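## Task

Get the black supplement bottle and the green supplement bottle over into the room where arm3 and arm4 stand, both upright and away from the wall opening. The drink can has to finish upright on the same piece of furniture it starts on. Trays travel on two roller lanes: a tray carrying something rolls along one lane on its own, and an empty tray returns along the other. If the black bottle, the green bottle or the drink can contacts a roller lane while no gripper holds it, the task fails. Anything that stays in place only because a robot is holding it does not count. At the end, open the grippers and move the arms away.

## Robot and tools

Setup. Four identical i2rt Big YAM arms (arm1, arm2, arm3, arm4) share a simulated workspace split by a wall with an opening. arm1 and arm2 work in one room, arm3 and arm4 in the other. Each arm has six revolute joints, a two-finger gripper and a wrist camera that, with joints 1 and 6 at zero and the hand level, rides on top of the hand looking at the fingertips. Reach is roughly 1.0 m from the joint1 axis. Two fixed room cameras exist: cam_arm1_arm2 and cam_arm3_arm4. Wrist cameras are arm1_cam_wrist to arm4_cam_wrist. Objects may occasionally get a small random nudge.

Frames. One shared scene frame, origin on the floor, +z up. The hand point lies midway between the fingertips; its z axis runs along the fingers and the fingers close along its y axis. Each arm's foot pose is real but never printed. Camera calibrations (K, distortion, T_world_to_cam, pos_world) are given in OpenCV convention and may be slightly off per scene; wrist camera poses derive from reported joint angles.

execute_actions. Argument actions is a list holding either one action or nothing. An action is an object keyed by arm name; each arm gets a joints object mapping joint names to absolute targets (not offsets). Keys: joint1_rad (-2.879 to 2.879, rotation about the foot, positive counter-clockwise seen from above, 0 faces the foot's direction), joint2_rad (0 to 3.141, shoulder; 0 is upper arm back and near level, increasing lifts it up then forward), joint3_rad (0 to 3.019, elbow; 0 is folded, increasing opens), joint4_rad (-1.692 to 1.57, hand pitch; positive tips fingers up), joint5_rad (-1.57 to 1.57, sideways swing; positive toward the arm's right), joint6_rad (-2.094 to 2.094, hand roll; positive clockwise viewed from behind the hand), all in radians, and gripper_m (0 to 0.093, fingertip gap in metres). Done tolerances are about ±0.045, 0.14, 0.09, 0.055, 0.03, 0.035 rad and ±0.003 m respectively. Every arm listed starts moving at once and may finish at different moments; joints move at different speeds so the hand can sweep a wide path. Arms or joints left out may still be driving to an earlier target. Optional cameras lists which images to return (omitted, null or all gives every camera; an empty list gives none). Unknown keys, bad camera names or out-of-range numbers cause the whole call to be rejected with no motion. An empty actions list just reports state and images.

Results. Each call returns every arm's state (joint_positions, hand pose, joint torques) plus images ordered as in the pictures line. joint_status tells how each commanded motion ended: reached, off_target (stopped short and may still push), contact_stop or time_out (target dropped and the joint holds where it stopped, though a timed-out joint can keep a nearby target and keep pushing; on_its_own lists such joints and what each holds at), not_followed (a self/inter-arm collision check withheld the arm's targets; the gripper part still runs, and withheld targets may be retried on later actions). on_its_own describes joints this call did not command. Torque readings include offsets, friction and noise, so treat them as rough. MOTOR HOT appears near 85 C; at 100 C the arm's motors and gripper let go until cooled (OVER-TEMPERATURE FAULT, joints read limit_stop_at_motor_heat; resend targets afterward). If a call reports a stop, the remaining motion calls in that reply are skipped.

Other tools. wait(seconds, 0 to 10) advances the simulation without new commands and returns state and images. zoom_image(camera, region [x0, y0, x1, y1] in pixels from top-left, at most 504 by 504) enlarges part of that camera's latest full image. read_manual(section="licences") returns licence text only. finished_scene(scene) ends the current scene by its number and reports success; it is irreversible, and the next task appears in its result.

Cautions. The arm does not halt on contact and can push very hard; a sustained push overheats motors. To relieve a stuck joint, command its reported position. Tiny target changes may not move a joint. Avoid arm-to-arm presses (a hard one fails the run) and remember the collision check ignores fingers, gripper housings and cameras. Do not drop, slam or tip items, and never knock anything off the work area or to the floor. Keep the bottles and the can off the roller lanes unless gripped. The sim continues while you think, holding the last command. Finish with objects resting on their own, grippers open and arms withdrawn.

Each tool is called after ">>>" as name(argument=value, ...), one argument or row to a line, values as JSON.

## Session

I'll start by looking at the current state of the scene.

>>> execute_actions(
  actions=[],
)

Scene clock: 0.00 s.
Joint torques (N m, as the arm reports them, + toward a larger angle): no reading
arm1.joint_positions: joint1_rad=-0.019 joint2_rad=+0.545 joint3_rad=+1.650 joint4_rad=-1.421 joint5_rad=-0.185 joint6_rad=-0.022 gripper_m=+0.094
arm1.joint_status: not commanded
arm1.hand: x=-1.1614 y=-0.4583 z=+1.5125 quat_wxyz=(-0.379, +0.604, -0.540, -0.446) (m; scene frame)
arm2.joint_positions: joint1_rad=+0.560 joint2_rad=+0.387 joint3_rad=+1.530 joint4_rad=-1.139 joint5_rad=-0.220 joint6_rad=-0.711 gripper_m=+0.095
arm2.joint_status: not commanded
arm2.hand: x=-1.6804 y=+0.2213 z=+1.6011 quat_wxyz=(-0.703, +0.482, -0.522, -0.021) (m; scene frame)
arm3.joint_positions: joint1_rad=-0.498 joint2_rad=+0.561 joint3_rad=+1.377 joint4_rad=-1.318 joint5_rad=+0.257 joint6_rad=-0.114 gripper_m=+0.094
arm3.joint_status: not commanded
arm3.hand: x=+1.3160 y=-0.4417 z=+1.4794 quat_wxyz=(-0.499, +0.411, -0.752, -0.129) (m; scene frame)
arm4.joint_positions: joint1_rad=-0.443 joint2_rad=+0.586 joint3_rad=+1.673 joint4_rad=-1.250 joint5_rad=-0.260 joint6_rad=+0.641 gripper_m=+0.094
arm4.joint_status: not commanded
arm4.hand: x=+1.5866 y=+0.1524 z=+1.5753 quat_wxyz=(-0.175, -0.696, +0.304, +0.627) (m; scene frame)
pictures: arm1_cam_wrist, arm2_cam_wrist, arm3_cam_wrist, arm4_cam_wrist, cam_arm1_arm2, cam_arm3_arm4
Images, in order (width x height): arm1_cam_wrist 672x504, arm2_cam_wrist 672x504, arm3_cam_wrist 672x504, arm4_cam_wrist 672x504, cam_arm1_arm2 672x504, cam_arm3_arm4 672x504.

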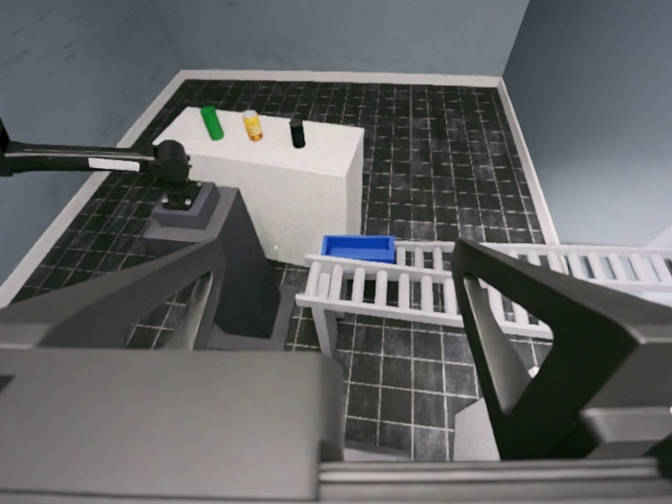

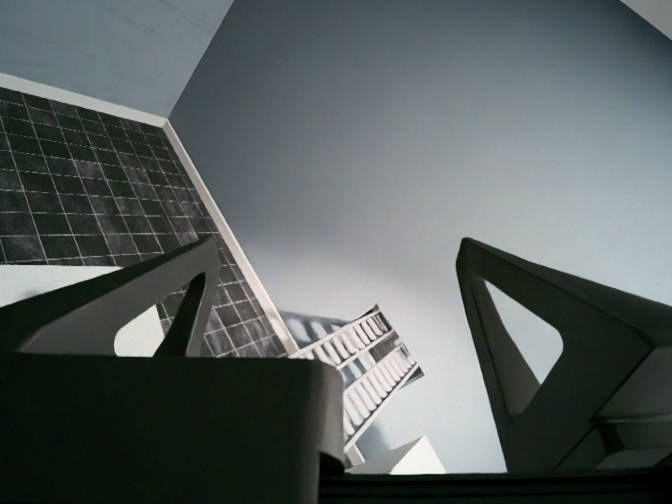

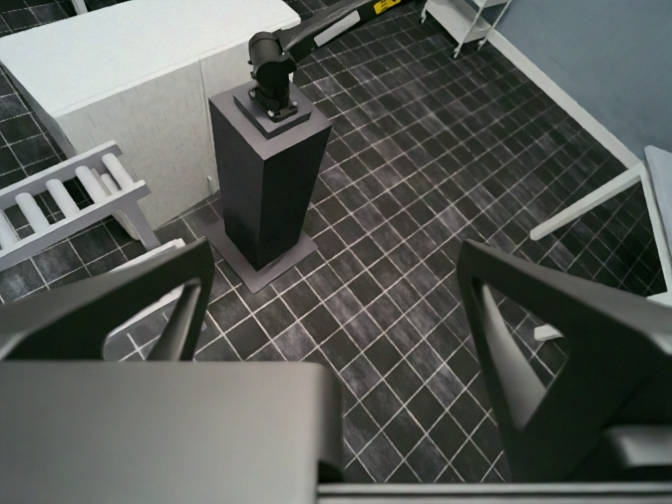

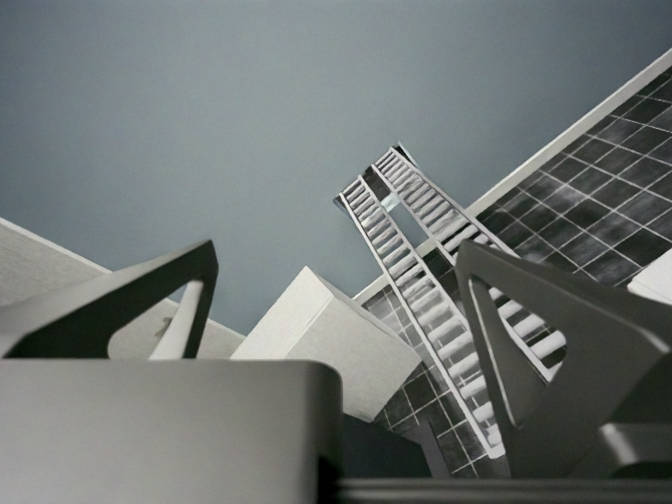

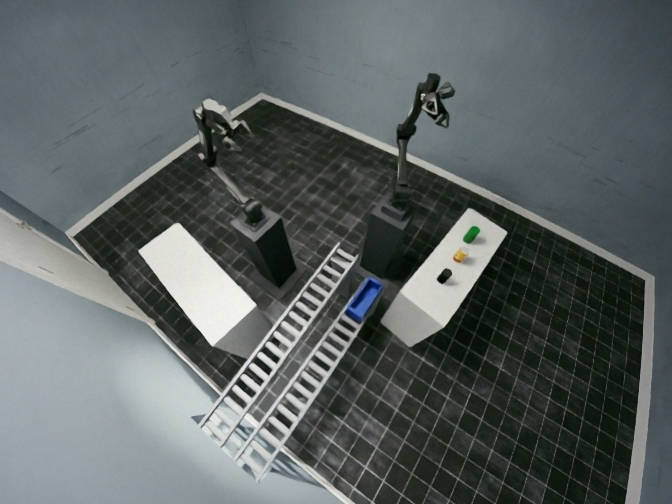

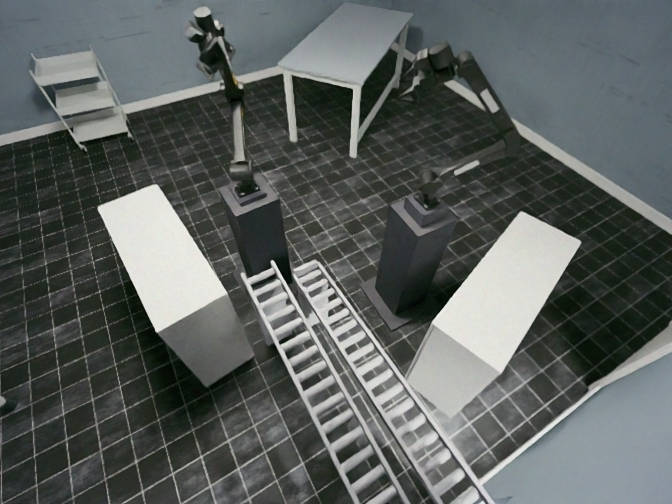

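>>> zoom_image(
  camera="cam_arm1_arm2",
  region=[300, 180, 540, 360],
)

>>> zoom_image(
  camera="arm1_cam_wrist",
  region=[140, 90, 460, 330],
)

>>> zoom_image(
  camera="arm4_cam_wrist",
  region=[300, 120, 500, 270],
)

Region (300, 180, 540, 360) of cam_arm1_arm2's 672x504 image, scaled by 2.100, with more detail than that image has; it fills the top 378 rows of this view, and the rest is white.

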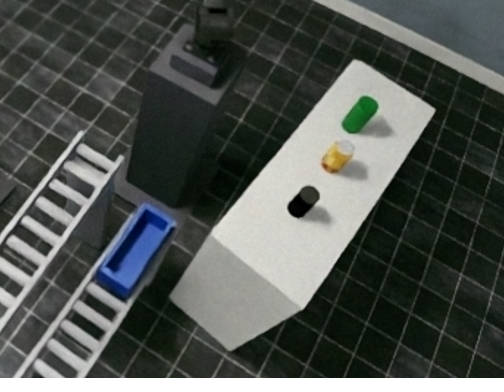

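Region (140, 90, 460, 330) of arm1_cam_wrist's 672x504 image, scaled by 1.575, with more detail than that image has; it fills the top 378 rows of this view, and the rest is white.

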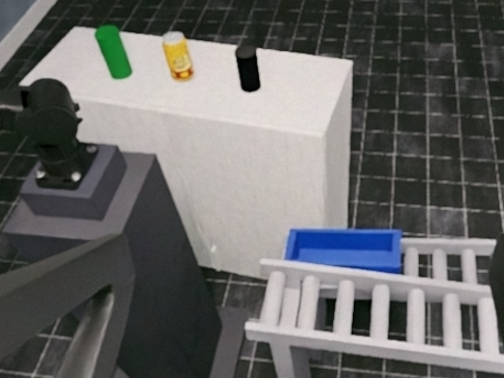

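Region (300, 120, 500, 270) of arm4_cam_wrist's 672x504 image, scaled by 2.520, with more detail than that image has; it fills the top 378 rows of this view, and the rest is white.

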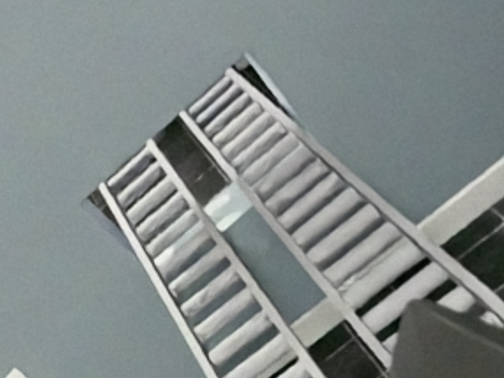

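>>> execute_actions(
  actions=[
    {"arm1": {"joints": {"joint1_rad": -1.0, "joint2_rad": 2.01, "joint3_rad": 1.024, "joint4_rad": 1.09, "joint5_rad": 0, "joint6_rad": 0}}, "arm2": {"joints": {"joint1_rad": 0.12, "joint2_rad": 1.14, "joint3_rad": 0.724, "joint4_rad": -0.523, "joint5_rad": 0, "joint6_rad": 0}}, "arm4": {"joints": {"joint1_rad": 0.0, "joint2_rad": 2.01, "joint3_rad": 1.024, "joint4_rad": 1.25, "joint5_rad": 0, "joint6_rad": 0}}},
  ],
)

Scene clock: 102.87 s.
Joint torques (N m, as the arm reports them, + toward a larger angle): arm1=[  0.45 -17.79   5.9    2.3   -0.05   0.12] | arm2=[-0.83 -5.51 10.38  1.61  0.03  0.19] | arm3=[-0.23  3.23 11.24  2.19  0.05 -0.04] | arm4=[  1.48 -16.71   6.1    2.04   0.02  -0.22]
arm1.joint_positions: joint1_rad=-1.006 joint2_rad=+2.000 joint3_rad=+1.024 joint4_rad=+1.064 joint5_rad=+0.000 joint6_rad=-0.012 gripper_m=+0.094
arm1.joint_status: all done
arm1.hand: x=-0.5269 y=-0.2454 z=+1.0201 quat_wxyz=(-0.716, +0.184, -0.647, -0.185) (m; scene frame)
arm2.joint_positions: joint1_rad=+0.127 joint2_rad=+1.146 joint3_rad=+0.727 joint4_rad=-0.539 joint5_rad=-0.001 joint6_rad=-0.010 gripper_m=+0.095
arm2.joint_status: all done
arm2.hand: x=-1.3323 y=+0.1830 z=+1.0609 quat_wxyz=(-0.297, +0.066, -0.952, -0.012) (m; scene frame)
arm3.joint_positions: joint1_rad=-0.498 joint2_rad=+0.561 joint3_rad=+1.377 joint4_rad=-1.318 joint5_rad=+0.257 joint6_rad=-0.114 gripper_m=+0.094
arm3.joint_status: not commanded
arm3.hand: x=+1.3160 y=-0.4417 z=+1.4794 quat_wxyz=(-0.499, +0.411, -0.752, -0.129) (m; scene frame)
arm4.joint_positions: joint1_rad=+0.004 joint2_rad=+2.015 joint3_rad=+1.011 joint4_rad=+1.231 joint5_rad=-0.002 joint6_rad=+0.009 gripper_m=+0.094
arm4.joint_status: all done
arm4.hand: x=+1.0571 y=+0.0997 z=+1.0578 quat_wxyz=(-0.022, -0.621, -0.012, +0.784) (m; scene frame)
pictures: arm1_cam_wrist, arm2_cam_wrist, arm3_cam_wrist, arm4_cam_wrist, cam_arm1_arm2, cam_arm3_arm4
camera_calibration (this result's frames):
arm1_cam_wrist: T_world_to_cam=[[0.513531, -0.857873, 0.0184387, 0.0466854], [-0.426337, -0.27374, -0.86215, 0.590961], [0.744663, 0.43488, -0.506317, 1.14102], [0, 0, 0, 1]] pos_world=[-0.621703, -0.294388, 1.08636]
arm2_cam_wrist: T_world_to_cam=[[0.128391, -0.991415, 0.0247462, 0.324471], [-0.991411, -0.127684, 0.0283073, -1.32303], [-0.0249046, -0.0281681, -0.999293, 1.15585], [0, 0, 0, 1]] pos_world=[-1.32454, 0.185314, 1.18445]
arm4_cam_wrist: T_world_to_cam=[[-0.0492617, 0.998784, -0.00184542, -0.0474777], [0.380655, 0.0170663, -0.92456, 0.580953], [-0.923404, -0.0462479, -0.381033, 1.51105], [0, 0, 0, 1]] pos_world=[1.17183, 0.107388, 1.1128]
Images, in order (width x height): arm1_cam_wrist 672x504, arm2_cam_wrist 672x504, arm3_cam_wrist 672x504, arm4_cam_wrist 672x504, cam_arm1_arm2 672x504, cam_arm3_arm4 672x504.

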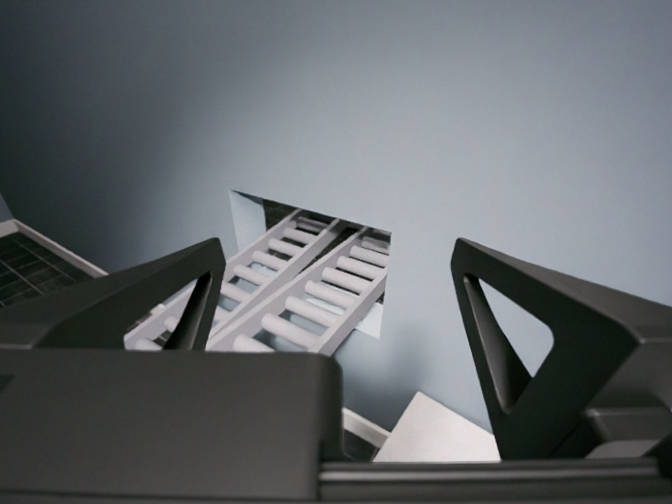

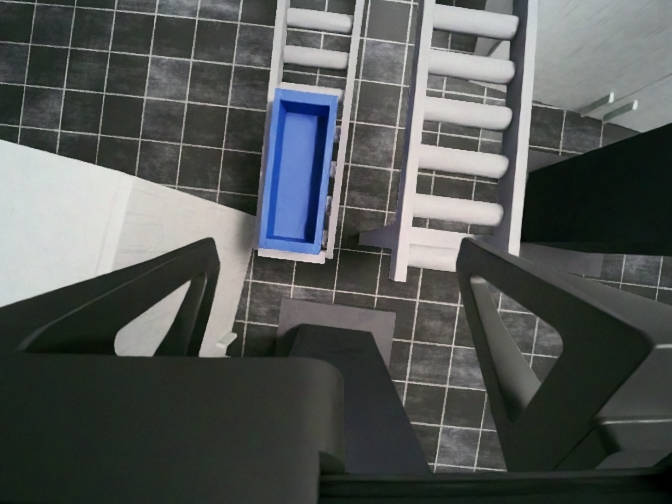

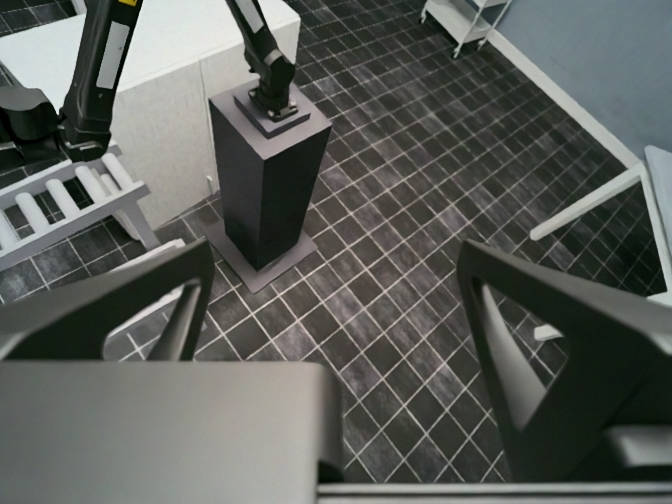

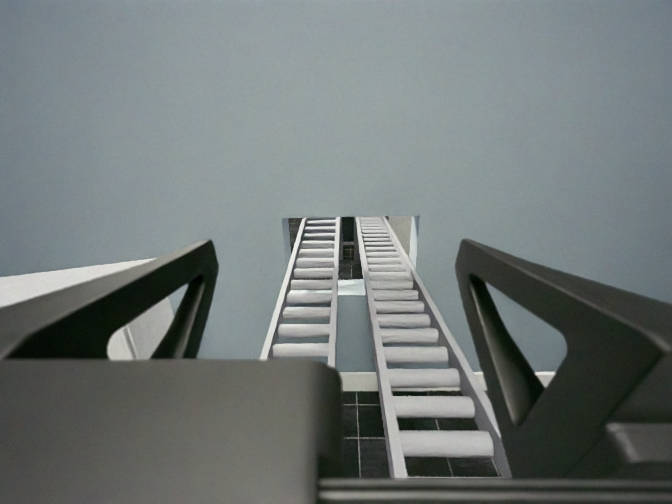

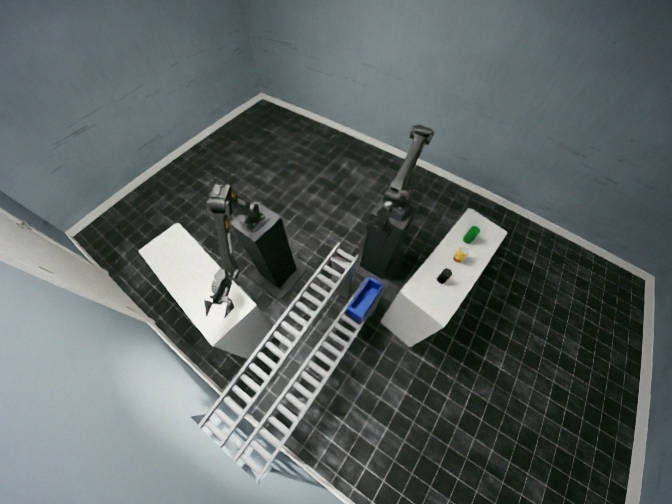

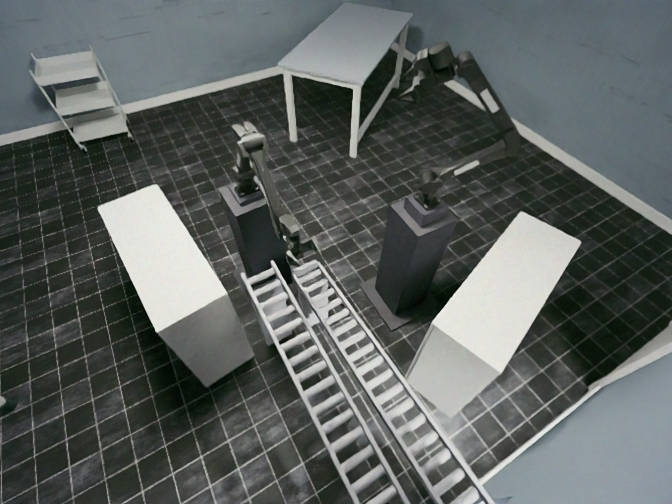

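>>> zoom_image(
  camera="arm4_cam_wrist",
  region=[250, 190, 450, 340],
)

>>> zoom_image(
  camera="arm2_cam_wrist",
  region=[220, 60, 540, 300],
)

>>> zoom_image(
  camera="arm1_cam_wrist",
  region=[200, 170, 440, 350],
)

Region (250, 190, 450, 340) of arm4_cam_wrist's 672x504 image, scaled by 2.520, with more detail than that image has; it fills the top 378 rows of this view, and the rest is white.

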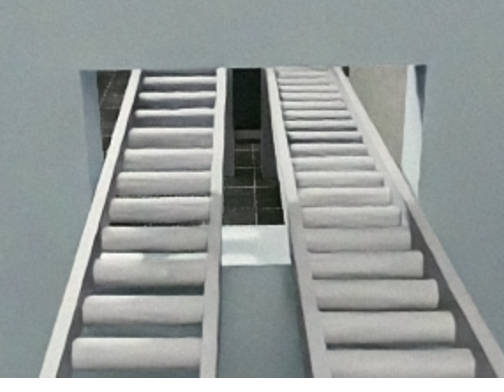

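Region (220, 60, 540, 300) of arm2_cam_wrist's 672x504 image, scaled by 1.575, with more detail than that image has; it fills the top 378 rows of this view, and the rest is white.

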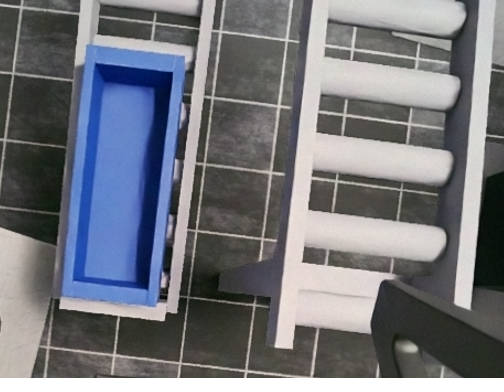

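Region (200, 170, 440, 350) of arm1_cam_wrist's 672x504 image, scaled by 2.100, with more detail than that image has; it fills the top 378 rows of this view, and the rest is white.

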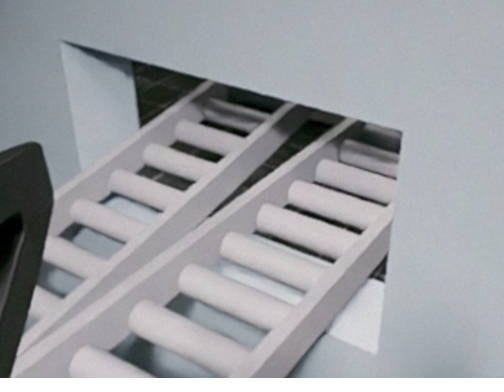

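>>> execute_actions(
  actions=[
    {"arm1": {"joints": {"joint1_rad": -0.155, "joint2_rad": 2.17, "joint3_rad": 0.94, "joint4_rad": 0.68, "gripper_m": 0.0}}, "arm2": {"joints": {"joint1_rad": 0.33, "joint2_rad": 2.574, "joint3_rad": 1.552, "joint4_rad": -0.549, "joint5_rad": 0, "joint6_rad": 0.325, "gripper_m": 0.06}}, "arm4": {"joints": {"joint1_rad": 0.19, "joint2_rad": 1.14, "joint3_rad": 0.724, "joint4_rad": -0.523}}},
  ],
  cameras=["arm1_cam_wrist", "arm2_cam_wrist", "arm4_cam_wrist", "cam_arm1_arm2"],
)

Scene clock: 224.90 s.
Joint torques (N m, as the arm reports them, + toward a larger angle): arm1=[ -0.46 -18.94   3.37   0.62   0.07   0.12] | arm2=[ -0.52 -16.75   8.    -0.09   0.02   0.19] | arm3=[-0.48  3.52 11.19  2.13  0.07 -0.01] | arm4=[ 1.26 -6.3   7.36  0.92  0.02 -0.2 ]
arm1.joint_positions: joint1_rad=-0.148 joint2_rad=+2.179 joint3_rad=+0.948 joint4_rad=+0.700 joint5_rad=-0.002 joint6_rad=-0.011 gripper_m=+0.000
arm1.joint_status: all done
arm1.hand: x=-1.0130 y=+0.0224 z=+0.7781 quat_wxyz=(-0.385, +0.562, -0.662, -0.311) (m; scene frame)
arm2.joint_positions: joint1_rad=+0.331 joint2_rad=+2.583 joint3_rad=+1.525 joint4_rad=-0.546 joint5_rad=+0.000 joint6_rad=+0.315 gripper_m=+0.060
arm2.joint_status: all done
arm2.hand: x=-1.2218 y=+0.3049 z=+0.6065 quat_wxyz=(+0.020, +0.006, -1.000, +0.012) (m; scene frame)
arm3.joint_positions: joint1_rad=-0.498 joint2_rad=+0.561 joint3_rad=+1.377 joint4_rad=-1.318 joint5_rad=+0.257 joint6_rad=-0.114 gripper_m=+0.094
arm3.joint_status: not commanded
arm3.hand: x=+1.3160 y=-0.4417 z=+1.4794 quat_wxyz=(-0.499, +0.411, -0.752, -0.129) (m; scene frame)
arm4.joint_positions: joint1_rad=+0.194 joint2_rad=+1.142 joint3_rad=+0.727 joint4_rad=-0.516 joint5_rad=-0.001 joint6_rad=+0.007 gripper_m=+0.094
arm4.joint_status: all done
arm4.hand: x=+1.3359 y=+0.0324 z=+1.0329 quat_wxyz=(-0.039, -0.942, -0.107, +0.315) (m; scene frame)
pictures: arm1_cam_wrist, arm2_cam_wrist, arm4_cam_wrist, cam_arm1_arm2
camera_calibration (this result's frames):
arm1_cam_wrist: T_world_to_cam=[[0.985553, -0.169012, 0.0109203, 0.999087], [-0.150803, -0.905062, -0.397644, 0.180188], [0.0770903, 0.390253, -0.917475, 0.908667], [0, 0, 0, 1]] pos_world=[-1.02753, -0.0226703, 0.894419]
arm2_cam_wrist: T_world_to_cam=[[0.0141662, -0.999385, 0.0320625, 0.30079], [-0.783069, 0.00885105, 0.621871, -1.33216], [-0.621773, -0.0339167, -0.782463, -0.151048], [0, 0, 0, 1]] pos_world=[-1.14135, 0.307273, 0.700598]
arm4_cam_wrist: T_world_to_cam=[[-0.233347, 0.972387, -0.00344533, 0.281858], [0.972148, 0.233207, -0.023292, -1.27521], [-0.0218454, -0.00878449, -0.999723, 1.18936], [0, 0, 0, 1]] pos_world=[1.33144, 0.0337598, 1.1603]
Images, in order (width x height): arm1_cam_wrist 672x504, arm2_cam_wrist 672x504, arm4_cam_wrist 672x504, cam_arm1_arm2 672x504.

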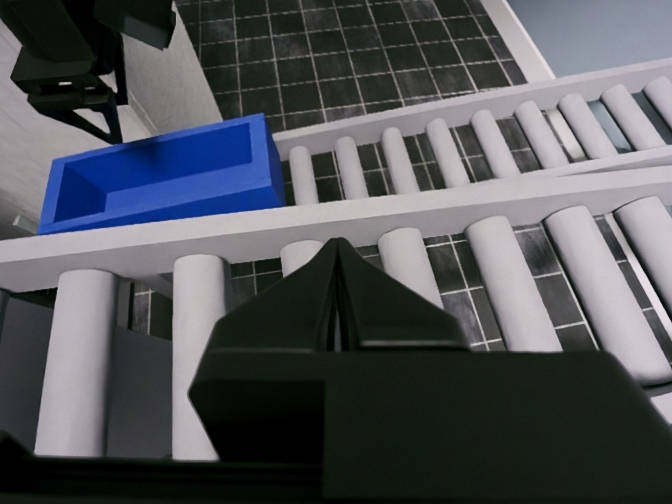

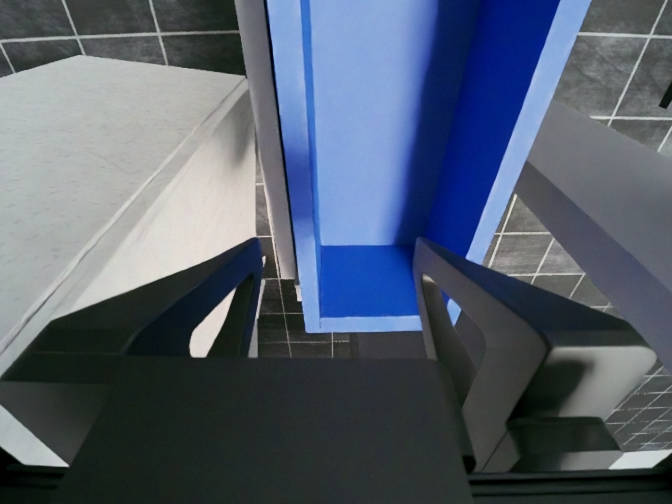

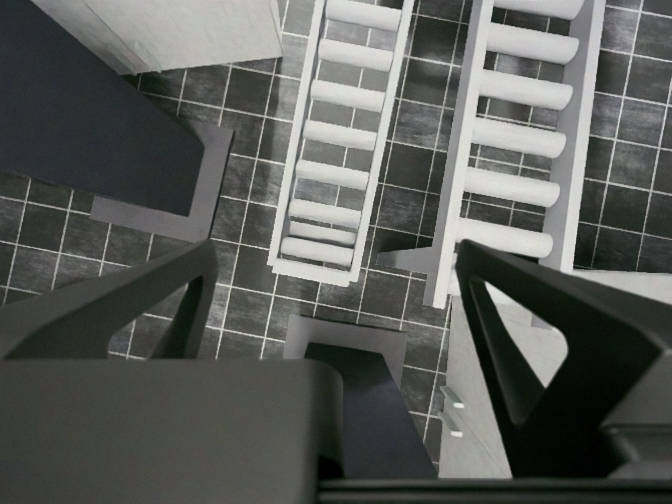

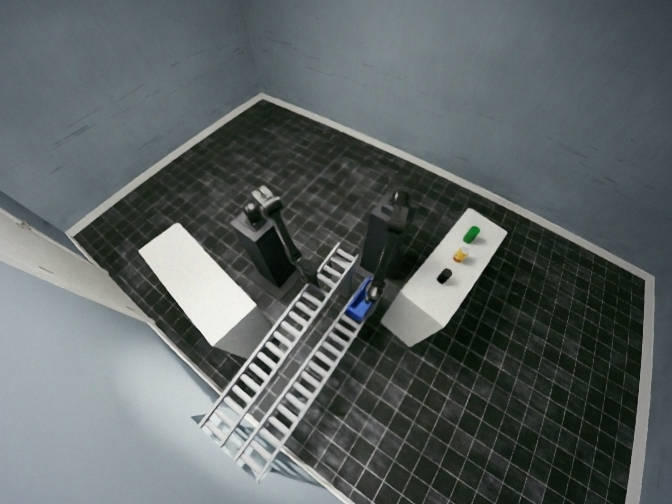

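>>> execute_actions(
  actions=[
    {"arm1": {"joints": {"joint2_rad": 2.28, "joint3_rad": 0.93, "joint4_rad": 0.74}}, "arm2": {"joints": {"joint1_rad": 0.355, "joint2_rad": 2.813, "joint3_rad": 1.748, "joint4_rad": -0.472, "joint6_rad": 0.36}}},
  ],
  cameras=["arm1_cam_wrist", "arm2_cam_wrist"],
)

Scene clock: 246.77 s.
Joint torques (N m, as the arm reports them, + toward a larger angle): arm1=[ -0.4  -17.39   2.83   2.12   0.06   0.12] | arm2=[  0.6  -17.41   6.75   0.07  -0.01   0.17] | arm3=[-0.28  3.48 11.25  2.2   0.06  0.  ] | arm4=[ 1.19 -6.1   7.41  0.9   0.02 -0.2 ]
arm1.joint_positions: joint1_rad=-0.148 joint2_rad=+2.271 joint3_rad=+0.935 joint4_rad=+0.718 joint5_rad=-0.002 joint6_rad=-0.011 gripper_m=+0.000
arm1.joint_status: all done
arm1.hand: x=-1.0171 y=-0.0042 z=+0.7225 quat_wxyz=(-0.356, +0.576, -0.679, -0.286) (m; scene frame)
arm2.joint_positions: joint1_rad=+0.340 joint2_rad=+2.827 joint3_rad=+1.730 joint4_rad=-0.475 joint5_rad=+0.000 joint6_rad=+0.350 gripper_m=+0.060
arm2.joint_status: all done
arm2.hand: x=-1.2063 y=+0.3145 z=+0.5085 quat_wxyz=(+0.004, -0.007, -1.000, +0.007) (m; scene frame)
arm3.joint_positions: joint1_rad=-0.498 joint2_rad=+0.561 joint3_rad=+1.377 joint4_rad=-1.318 joint5_rad=+0.257 joint6_rad=-0.114 gripper_m=+0.094
arm3.joint_status: not commanded
arm3.hand: x=+1.3160 y=-0.4417 z=+1.4794 quat_wxyz=(-0.499, +0.411, -0.752, -0.129) (m; scene frame)
arm4.joint_positions: joint1_rad=+0.194 joint2_rad=+1.142 joint3_rad=+0.727 joint4_rad=-0.516 joint5_rad=-0.001 joint6_rad=+0.007 gripper_m=+0.094
arm4.joint_status: not commanded
arm4.hand: x=+1.3359 y=+0.0324 z=+1.0329 quat_wxyz=(-0.039, -0.942, -0.107, +0.315) (m; scene frame)
pictures: arm1_cam_wrist, arm2_cam_wrist
camera_calibration (this result's frames):
arm1_cam_wrist: T_world_to_cam=[[0.985514, -0.169311, 0.00979179, 1.00005], [-0.15761, -0.935666, -0.315733, 0.0672082], [0.0626189, 0.309616, -0.948798, 0.87597], [0, 0, 0, 1]] pos_world=[-1.02982, -0.0390101, 0.842546]
arm2_cam_wrist: T_world_to_cam=[[-0.0122909, -0.999676, 0.0223056, 0.286447], [-0.80167, 0.0231842, 0.597317, -1.27362], [-0.597641, -0.0105402, -0.801695, -0.186243], [0, 0, 0, 1]] pos_world=[-1.12881, 0.313919, 0.605058]
Images, in order (width x height): arm1_cam_wrist 672x504, arm2_cam_wrist 672x504.

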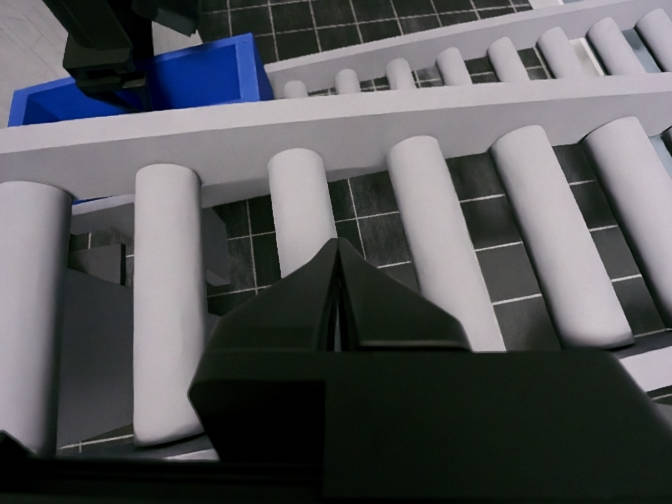

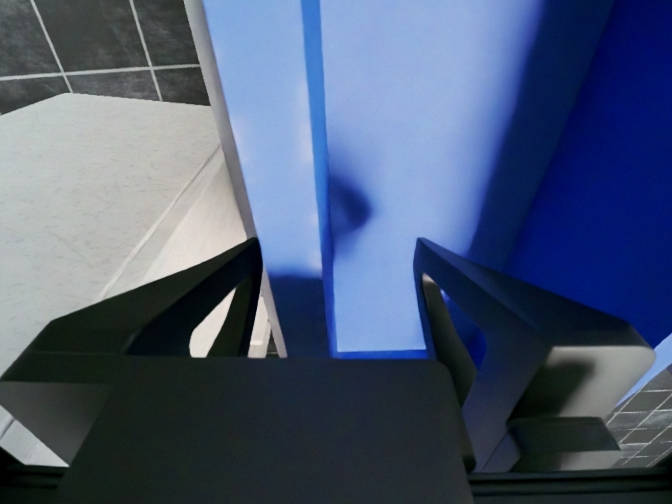

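>>> execute_actions(
  actions=[
    {"arm2": {"joints": {"gripper_m": 0.0}}},
  ],
  cameras=["arm1_cam_wrist", "arm2_cam_wrist"],
)

Scene clock: 251.23 s.
Joint torques (N m, as the arm reports them, + toward a larger angle): arm1=[ -0.48 -17.47   2.74   2.03   0.07   0.11] | arm2=[  0.71 -17.55   6.77  -0.17   0.05   0.25] | arm3=[-0.27  3.37 11.25  2.2   0.04 -0.02] | arm4=[ 1.26 -6.19  7.44  0.94  0.02 -0.2 ]
arm1.joint_positions: joint1_rad=-0.148 joint2_rad=+2.271 joint3_rad=+0.935 joint4_rad=+0.718 joint5_rad=-0.002 joint6_rad=-0.011 gripper_m=+0.000
arm1.joint_status: not commanded
arm1.hand: x=-1.0171 y=-0.0042 z=+0.7225 quat_wxyz=(-0.356, +0.576, -0.679, -0.286) (m; scene frame)
arm2.joint_positions: joint1_rad=+0.341 joint2_rad=+2.826 joint3_rad=+1.731 joint4_rad=-0.473 joint5_rad=+0.000 joint6_rad=+0.343 gripper_m=+0.011
arm2.joint_status: gripper_m off_target (ended at +0.011, target +0.000)
arm2.hand: x=-1.2051 y=+0.3156 z=+0.5092 quat_wxyz=(+0.002, -0.003, -1.000, +0.006) (m; scene frame)
arm3.joint_positions: joint1_rad=-0.498 joint2_rad=+0.561 joint3_rad=+1.377 joint4_rad=-1.318 joint5_rad=+0.257 joint6_rad=-0.114 gripper_m=+0.094
arm3.joint_status: not commanded
arm3.hand: x=+1.3160 y=-0.4417 z=+1.4794 quat_wxyz=(-0.499, +0.411, -0.752, -0.129) (m; scene frame)
arm4.joint_positions: joint1_rad=+0.194 joint2_rad=+1.142 joint3_rad=+0.727 joint4_rad=-0.516 joint5_rad=-0.001 joint6_rad=+0.007 gripper_m=+0.094
arm4.joint_status: not commanded
arm4.hand: x=+1.3359 y=+0.0324 z=+1.0329 quat_wxyz=(-0.039, -0.942, -0.107, +0.315) (m; scene frame)
pictures: arm1_cam_wrist, arm2_cam_wrist
camera_calibration (this result's frames):
arm1_cam_wrist: T_world_to_cam=[[0.985514, -0.169311, 0.00979179, 1.00005], [-0.15761, -0.935666, -0.315733, 0.0672082], [0.0626189, 0.309616, -0.948798, 0.87597], [0, 0, 0, 1]] pos_world=[-1.02982, -0.0390101, 0.842546]
arm2_cam_wrist: T_world_to_cam=[[-0.00470374, -0.999769, 0.0209666, 0.297437], [-0.80391, 0.0162503, 0.594529, -1.2722], [-0.594732, -0.0140587, -0.803801, -0.179211], [0, 0, 0, 1]] pos_world=[-1.12792, 0.315523, 0.606074]
Images, in order (width x height): arm1_cam_wrist 672x504, arm2_cam_wrist 672x504.

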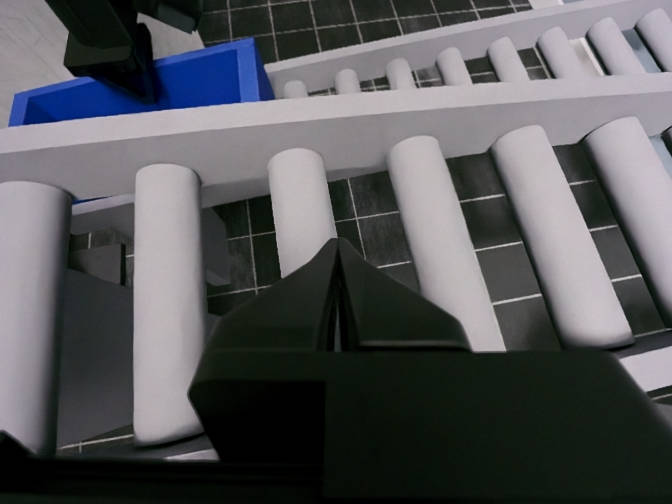

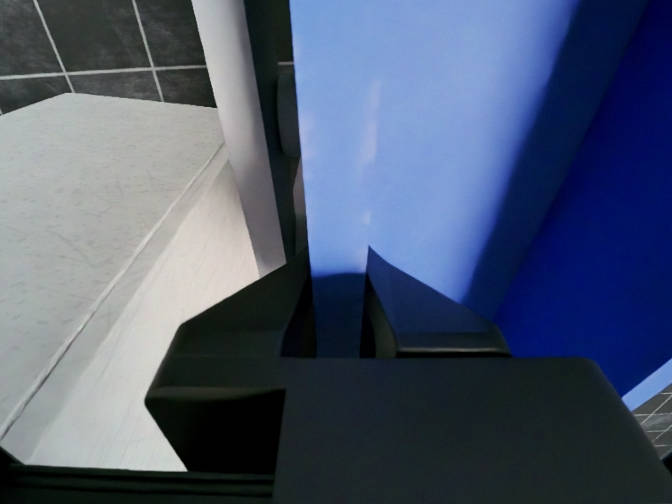

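>>> execute_actions(
  actions=[
    {"arm2": {"joints": {"joint2_rad": 2.25, "joint4_rad": -1.06}}},
  ],
  cameras=["cam_arm1_arm2"],
)

>>> execute_actions(
  actions=[
    {"arm2": {"joints": {"joint1_rad": -0.12, "joint2_rad": 2.18, "joint3_rad": 1.455, "joint4_rad": -1.03, "joint6_rad": -0.12}}},
  ],
  cameras=["arm1_cam_wrist", "arm2_cam_wrist", "cam_arm1_arm2"],
)

Scene clock: 293.13 s.
Joint torques (N m, as the arm reports them, + toward a larger angle): arm1=[ -0.39 -17.49   2.71   2.02   0.07   0.11] | arm2=[  1.03 -20.05  10.03  -0.33   0.06   0.21] | arm3=[-0.39  3.46 11.26  2.21  0.07 -0.02] | arm4=[ 1.34 -6.13  7.44  0.89  0.02 -0.2 ]
arm1.joint_positions: joint1_rad=-0.148 joint2_rad=+2.271 joint3_rad=+0.935 joint4_rad=+0.718 joint5_rad=-0.002 joint6_rad=-0.011 gripper_m=+0.000
arm1.joint_status: not commanded
arm1.hand: x=-1.0171 y=-0.0042 z=+0.7225 quat_wxyz=(-0.356, +0.576, -0.679, -0.286) (m; scene frame)
arm2.joint_positions: joint1_rad=+0.341 joint2_rad=+2.280 joint3_rad=+1.737 joint4_rad=-1.051 joint5_rad=-0.001 joint6_rad=+0.350 gripper_m=+0.011
arm2.joint_status: all done
arm2.hand: x=-1.1435 y=+0.3408 z=+0.8413 quat_wxyz=(+0.015, -0.007, -1.000, +0.010) (m; scene frame)
arm3.joint_positions: joint1_rad=-0.498 joint2_rad=+0.561 joint3_rad=+1.377 joint4_rad=-1.318 joint5_rad=+0.257 joint6_rad=-0.114 gripper_m=+0.094
arm3.joint_status: not commanded
arm3.hand: x=+1.3160 y=-0.4417 z=+1.4794 quat_wxyz=(-0.499, +0.411, -0.752, -0.129) (m; scene frame)
arm4.joint_positions: joint1_rad=+0.194 joint2_rad=+1.142 joint3_rad=+0.727 joint4_rad=-0.516 joint5_rad=-0.001 joint6_rad=+0.007 gripper_m=+0.094
arm4.joint_status: not commanded
arm4.hand: x=+1.3359 y=+0.0324 z=+1.0329 quat_wxyz=(-0.039, -0.942, -0.107, +0.315) (m; scene frame)
pictures: cam_arm1_arm2
Images, in order (width x height): cam_arm1_arm2 672x504.

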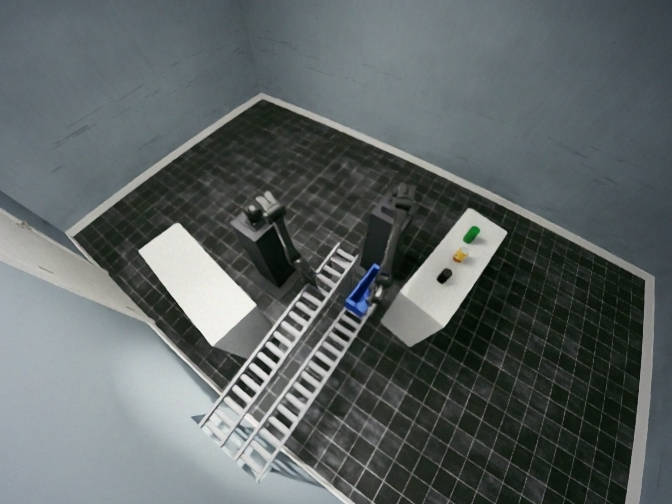

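Scene clock: 294.80 s.
Joint torques (N m, as the arm reports them, + toward a larger angle): arm1=[ -0.3  -17.53   2.71   2.03   0.06   0.11] | arm2=[ -0.16 -16.53   7.62  -0.32   0.04  -0.03] | arm3=[-0.44  3.4  11.25  2.09  0.06 -0.01] | arm4=[ 1.35 -6.18  7.43  0.87  0.02 -0.2 ]
arm1.joint_positions: joint1_rad=-0.148 joint2_rad=+2.271 joint3_rad=+0.935 joint4_rad=+0.718 joint5_rad=-0.002 joint6_rad=-0.011 gripper_m=+0.000
arm1.joint_status: not commanded
arm1.hand: x=-1.0171 y=-0.0042 z=+0.7225 quat_wxyz=(-0.356, +0.576, -0.679, -0.286) (m; scene frame)
arm2.joint_positions: joint1_rad=-0.117 joint2_rad=+2.196 joint3_rad=+1.455 joint4_rad=-1.032 joint5_rad=-0.002 joint6_rad=-0.112 gripper_m=+0.011
arm2.joint_status: all done
arm2.hand: x=-1.2222 y=+0.0644 z=+0.8137 quat_wxyz=(+0.104, -0.005, -0.995, -0.006) (m; scene frame)
arm3.joint_positions: joint1_rad=-0.498 joint2_rad=+0.561 joint3_rad=+1.377 joint4_rad=-1.318 joint5_rad=+0.257 joint6_rad=-0.114 gripper_m=+0.094
arm3.joint_status: not commanded
arm3.hand: x=+1.3160 y=-0.4417 z=+1.4794 quat_wxyz=(-0.499, +0.411, -0.752, -0.129) (m; scene frame)
arm4.joint_positions: joint1_rad=+0.194 joint2_rad=+1.142 joint3_rad=+0.727 joint4_rad=-0.516 joint5_rad=-0.001 joint6_rad=+0.007 gripper_m=+0.094
arm4.joint_status: not commanded
arm4.hand: x=+1.3359 y=+0.0324 z=+1.0329 quat_wxyz=(-0.039, -0.942, -0.107, +0.315) (m; scene frame)
pictures: arm1_cam_wrist, arm2_cam_wrist, cam_arm1_arm2
camera_calibration (this result's frames):
arm1_cam_wrist: T_world_to_cam=[[0.985514, -0.169311, 0.00979179, 1.00005], [-0.15761, -0.935666, -0.315733, 0.0672082], [0.0626189, 0.309616, -0.948798, 0.87597], [0, 0, 0, 1]] pos_world=[-1.02982, -0.0390101, 0.842546]
arm2_cam_wrist: T_world_to_cam=[[-0.00838027, -0.99996, -0.00307499, 0.0548577], [-0.666893, 0.00329755, 0.745147, -1.41715], [-0.745107, 0.00829521, -0.666894, -0.244839], [0, 0, 0, 1]] pos_world=[-1.12706, 0.0615596, 0.892872]
Images, in order (width x height): arm1_cam_wrist 672x504, arm2_cam_wrist 672x504, cam_arm1_arm2 672x504.

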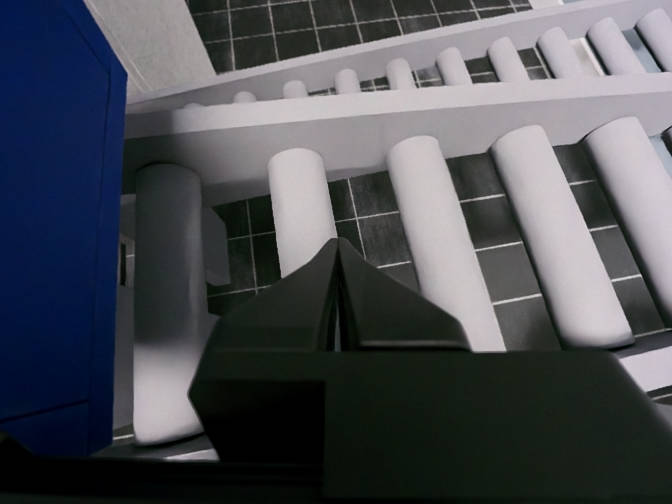

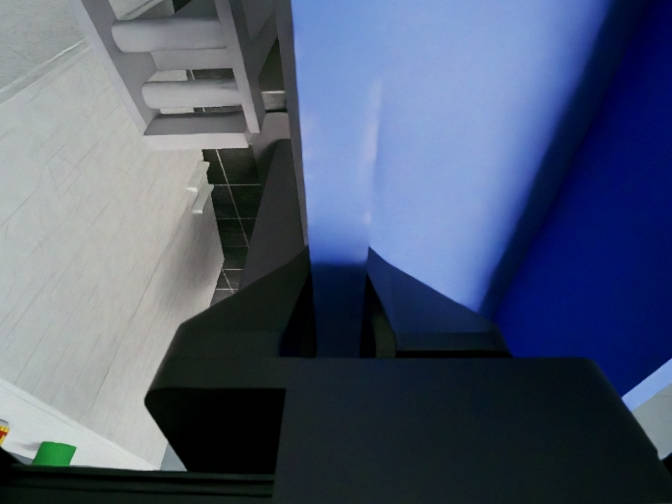

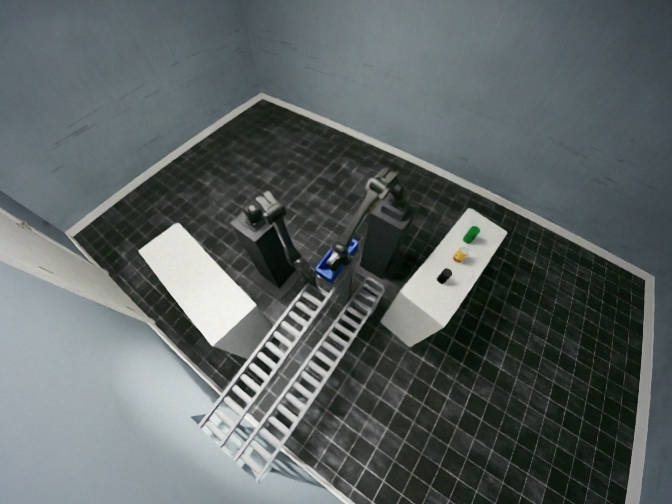

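>>> execute_actions(
  actions=[
    {"arm2": {"joints": {"joint1_rad": -0.128, "joint2_rad": 2.278, "joint3_rad": 1.465, "joint4_rad": -0.94}}},
  ],
  cameras=["arm1_cam_wrist", "arm2_cam_wrist"],
)

Scene clock: 322.17 s.
Joint torques (N m, as the arm reports them, + toward a larger angle): arm1=[  0.51 -17.69   2.71   2.05  -0.11   0.11] | arm2=[ -1.04 -16.51   7.73   0.08   0.07  -0.05] | arm3=[-0.46  3.24 11.29  2.11  0.04 -0.03] | arm4=[ 1.45 -6.17  7.41  0.91  0.03 -0.2 ]
arm1.joint_positions: joint1_rad=-0.160 joint2_rad=+2.271 joint3_rad=+0.935 joint4_rad=+0.718 joint5_rad=+0.002 joint6_rad=-0.010 gripper_m=+0.000
arm1.joint_status: not commanded
arm1.hand: x=-1.0091 y=-0.0057 z=+0.7226 quat_wxyz=(-0.359, +0.570, -0.683, -0.282) (m; scene frame)
arm2.joint_positions: joint1_rad=-0.117 joint2_rad=+2.303 joint3_rad=+1.455 joint4_rad=-0.946 joint5_rad=-0.002 joint6_rad=-0.113 gripper_m=+0.011
arm2.joint_status: all done
arm2.hand: x=-1.2298 y=+0.0646 z=+0.7552 quat_wxyz=(+0.114, -0.005, -0.993, -0.008) (m; scene frame)
arm3.joint_positions: joint1_rad=-0.498 joint2_rad=+0.561 joint3_rad=+1.377 joint4_rad=-1.318 joint5_rad=+0.257 joint6_rad=-0.114 gripper_m=+0.094
arm3.joint_status: not commanded
arm3.hand: x=+1.3160 y=-0.4417 z=+1.4794 quat_wxyz=(-0.499, +0.411, -0.752, -0.129) (m; scene frame)
arm4.joint_positions: joint1_rad=+0.194 joint2_rad=+1.142 joint3_rad=+0.727 joint4_rad=-0.516 joint5_rad=-0.001 joint6_rad=+0.007 gripper_m=+0.094
arm4.joint_status: not commanded
arm4.hand: x=+1.3359 y=+0.0324 z=+1.0329 quat_wxyz=(-0.039, -0.942, -0.107, +0.315) (m; scene frame)
pictures: arm1_cam_wrist, arm2_cam_wrist
camera_calibration (this result's frames):
arm1_cam_wrist: T_world_to_cam=[[0.982648, -0.185113, 0.0116792, 0.987576], [-0.172017, -0.933063, -0.315918, 0.052678], [0.0693778, 0.308427, -0.948715, 0.882805], [0, 0, 0, 1]] pos_world=[-1.02263, -0.0403157, 0.842638]
arm2_cam_wrist: T_world_to_cam=[[-0.00809341, -0.999949, -0.00597672, 0.0573614], [-0.651276, 0.000735701, 0.758841, -1.36964], [-0.758798, 0.0100341, -0.651249, -0.318248], [0, 0, 0, 1]] pos_world=[-1.13303, 0.0615595, 0.83242]
Images, in order (width x height): arm1_cam_wrist 672x504, arm2_cam_wrist 672x504.

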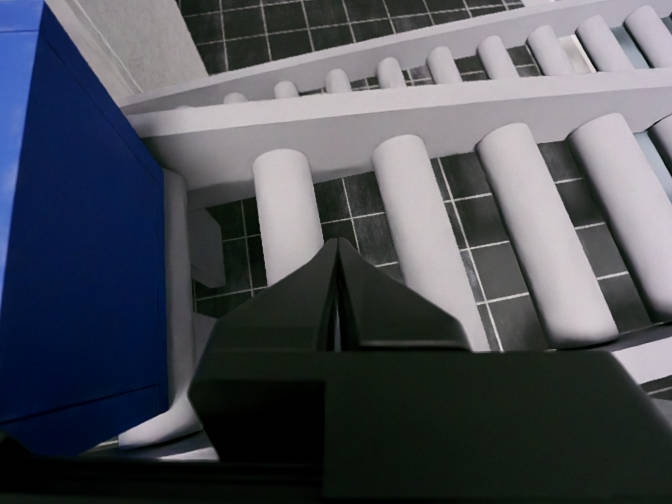

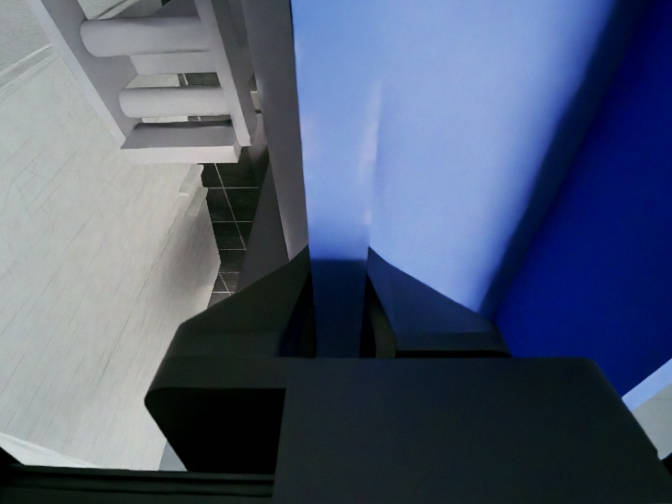

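>>> execute_actions(
  actions=[
    {"arm2": {"joints": {"gripper_m": 0.045}}},
  ],
  cameras=["arm1_cam_wrist", "arm2_cam_wrist"],
)

Scene clock: 327.93 s.
Joint torques (N m, as the arm reports them, + toward a larger angle): arm1=[  0.41 -17.42   2.73   2.06  -0.11   0.11] | arm2=[ -1.05 -16.8    7.67   0.06   0.08  -0.01] | arm3=[-0.37  3.3  11.19  2.28  0.06 -0.03] | arm4=[ 1.31 -6.16  7.38  0.88  0.03 -0.2 ]
arm1.joint_positions: joint1_rad=-0.160 joint2_rad=+2.271 joint3_rad=+0.935 joint4_rad=+0.718 joint5_rad=+0.002 joint6_rad=-0.010 gripper_m=+0.000
arm1.joint_status: not commanded
arm1.hand: x=-1.0091 y=-0.0057 z=+0.7226 quat_wxyz=(-0.359, +0.570, -0.683, -0.282) (m; scene frame)
arm2.joint_positions: joint1_rad=-0.117 joint2_rad=+2.294 joint3_rad=+1.455 joint4_rad=-0.946 joint5_rad=-0.002 joint6_rad=-0.113 gripper_m=+0.045
arm2.joint_status: all done
arm2.hand: x=-1.2272 y=+0.0643 z=+0.7598 quat_wxyz=(+0.110, -0.005, -0.994, -0.007) (m; scene frame)
arm3.joint_positions: joint1_rad=-0.498 joint2_rad=+0.561 joint3_rad=+1.377 joint4_rad=-1.318 joint5_rad=+0.257 joint6_rad=-0.114 gripper_m=+0.094
arm3.joint_status: not commanded
arm3.hand: x=+1.3160 y=-0.4417 z=+1.4794 quat_wxyz=(-0.499, +0.411, -0.752, -0.129) (m; scene frame)
arm4.joint_positions: joint1_rad=+0.194 joint2_rad=+1.142 joint3_rad=+0.727 joint4_rad=-0.516 joint5_rad=-0.001 joint6_rad=+0.007 gripper_m=+0.094
arm4.joint_status: not commanded
arm4.hand: x=+1.3359 y=+0.0324 z=+1.0329 quat_wxyz=(-0.039, -0.942, -0.107, +0.315) (m; scene frame)
pictures: arm1_cam_wrist, arm2_cam_wrist
camera_calibration (this result's frames):
arm1_cam_wrist: T_world_to_cam=[[0.982648, -0.185113, 0.0116792, 0.987576], [-0.172017, -0.933063, -0.315918, 0.052678], [0.0693778, 0.308427, -0.948715, 0.882805], [0, 0, 0, 1]] pos_world=[-1.02263, -0.0403157, 0.842638]
arm2_cam_wrist: T_world_to_cam=[[-0.00792123, -0.999956, -0.00494218, 0.0565752], [-0.658145, 0.00149246, 0.75289, -1.37535], [-0.75285, 0.00921648, -0.658128, -0.300669], [0, 0, 0, 1]] pos_world=[-1.13109, 0.0613965, 0.837888]
Images, in order (width x height): arm1_cam_wrist 672x504, arm2_cam_wrist 672x504.

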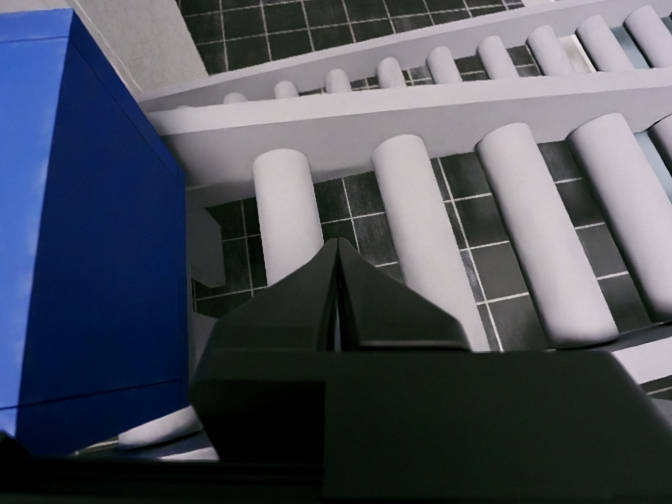

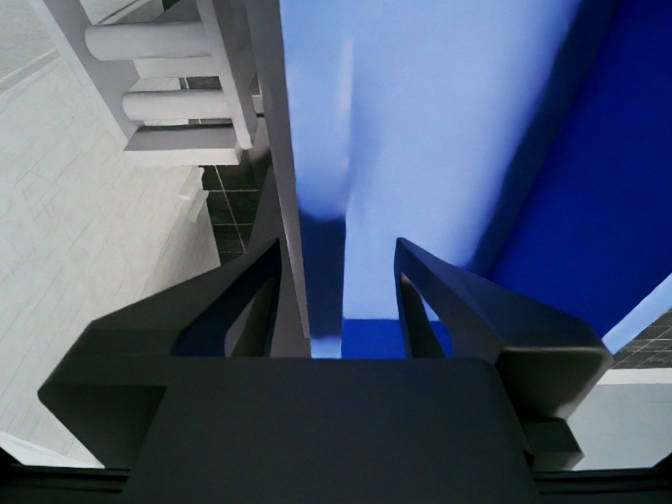

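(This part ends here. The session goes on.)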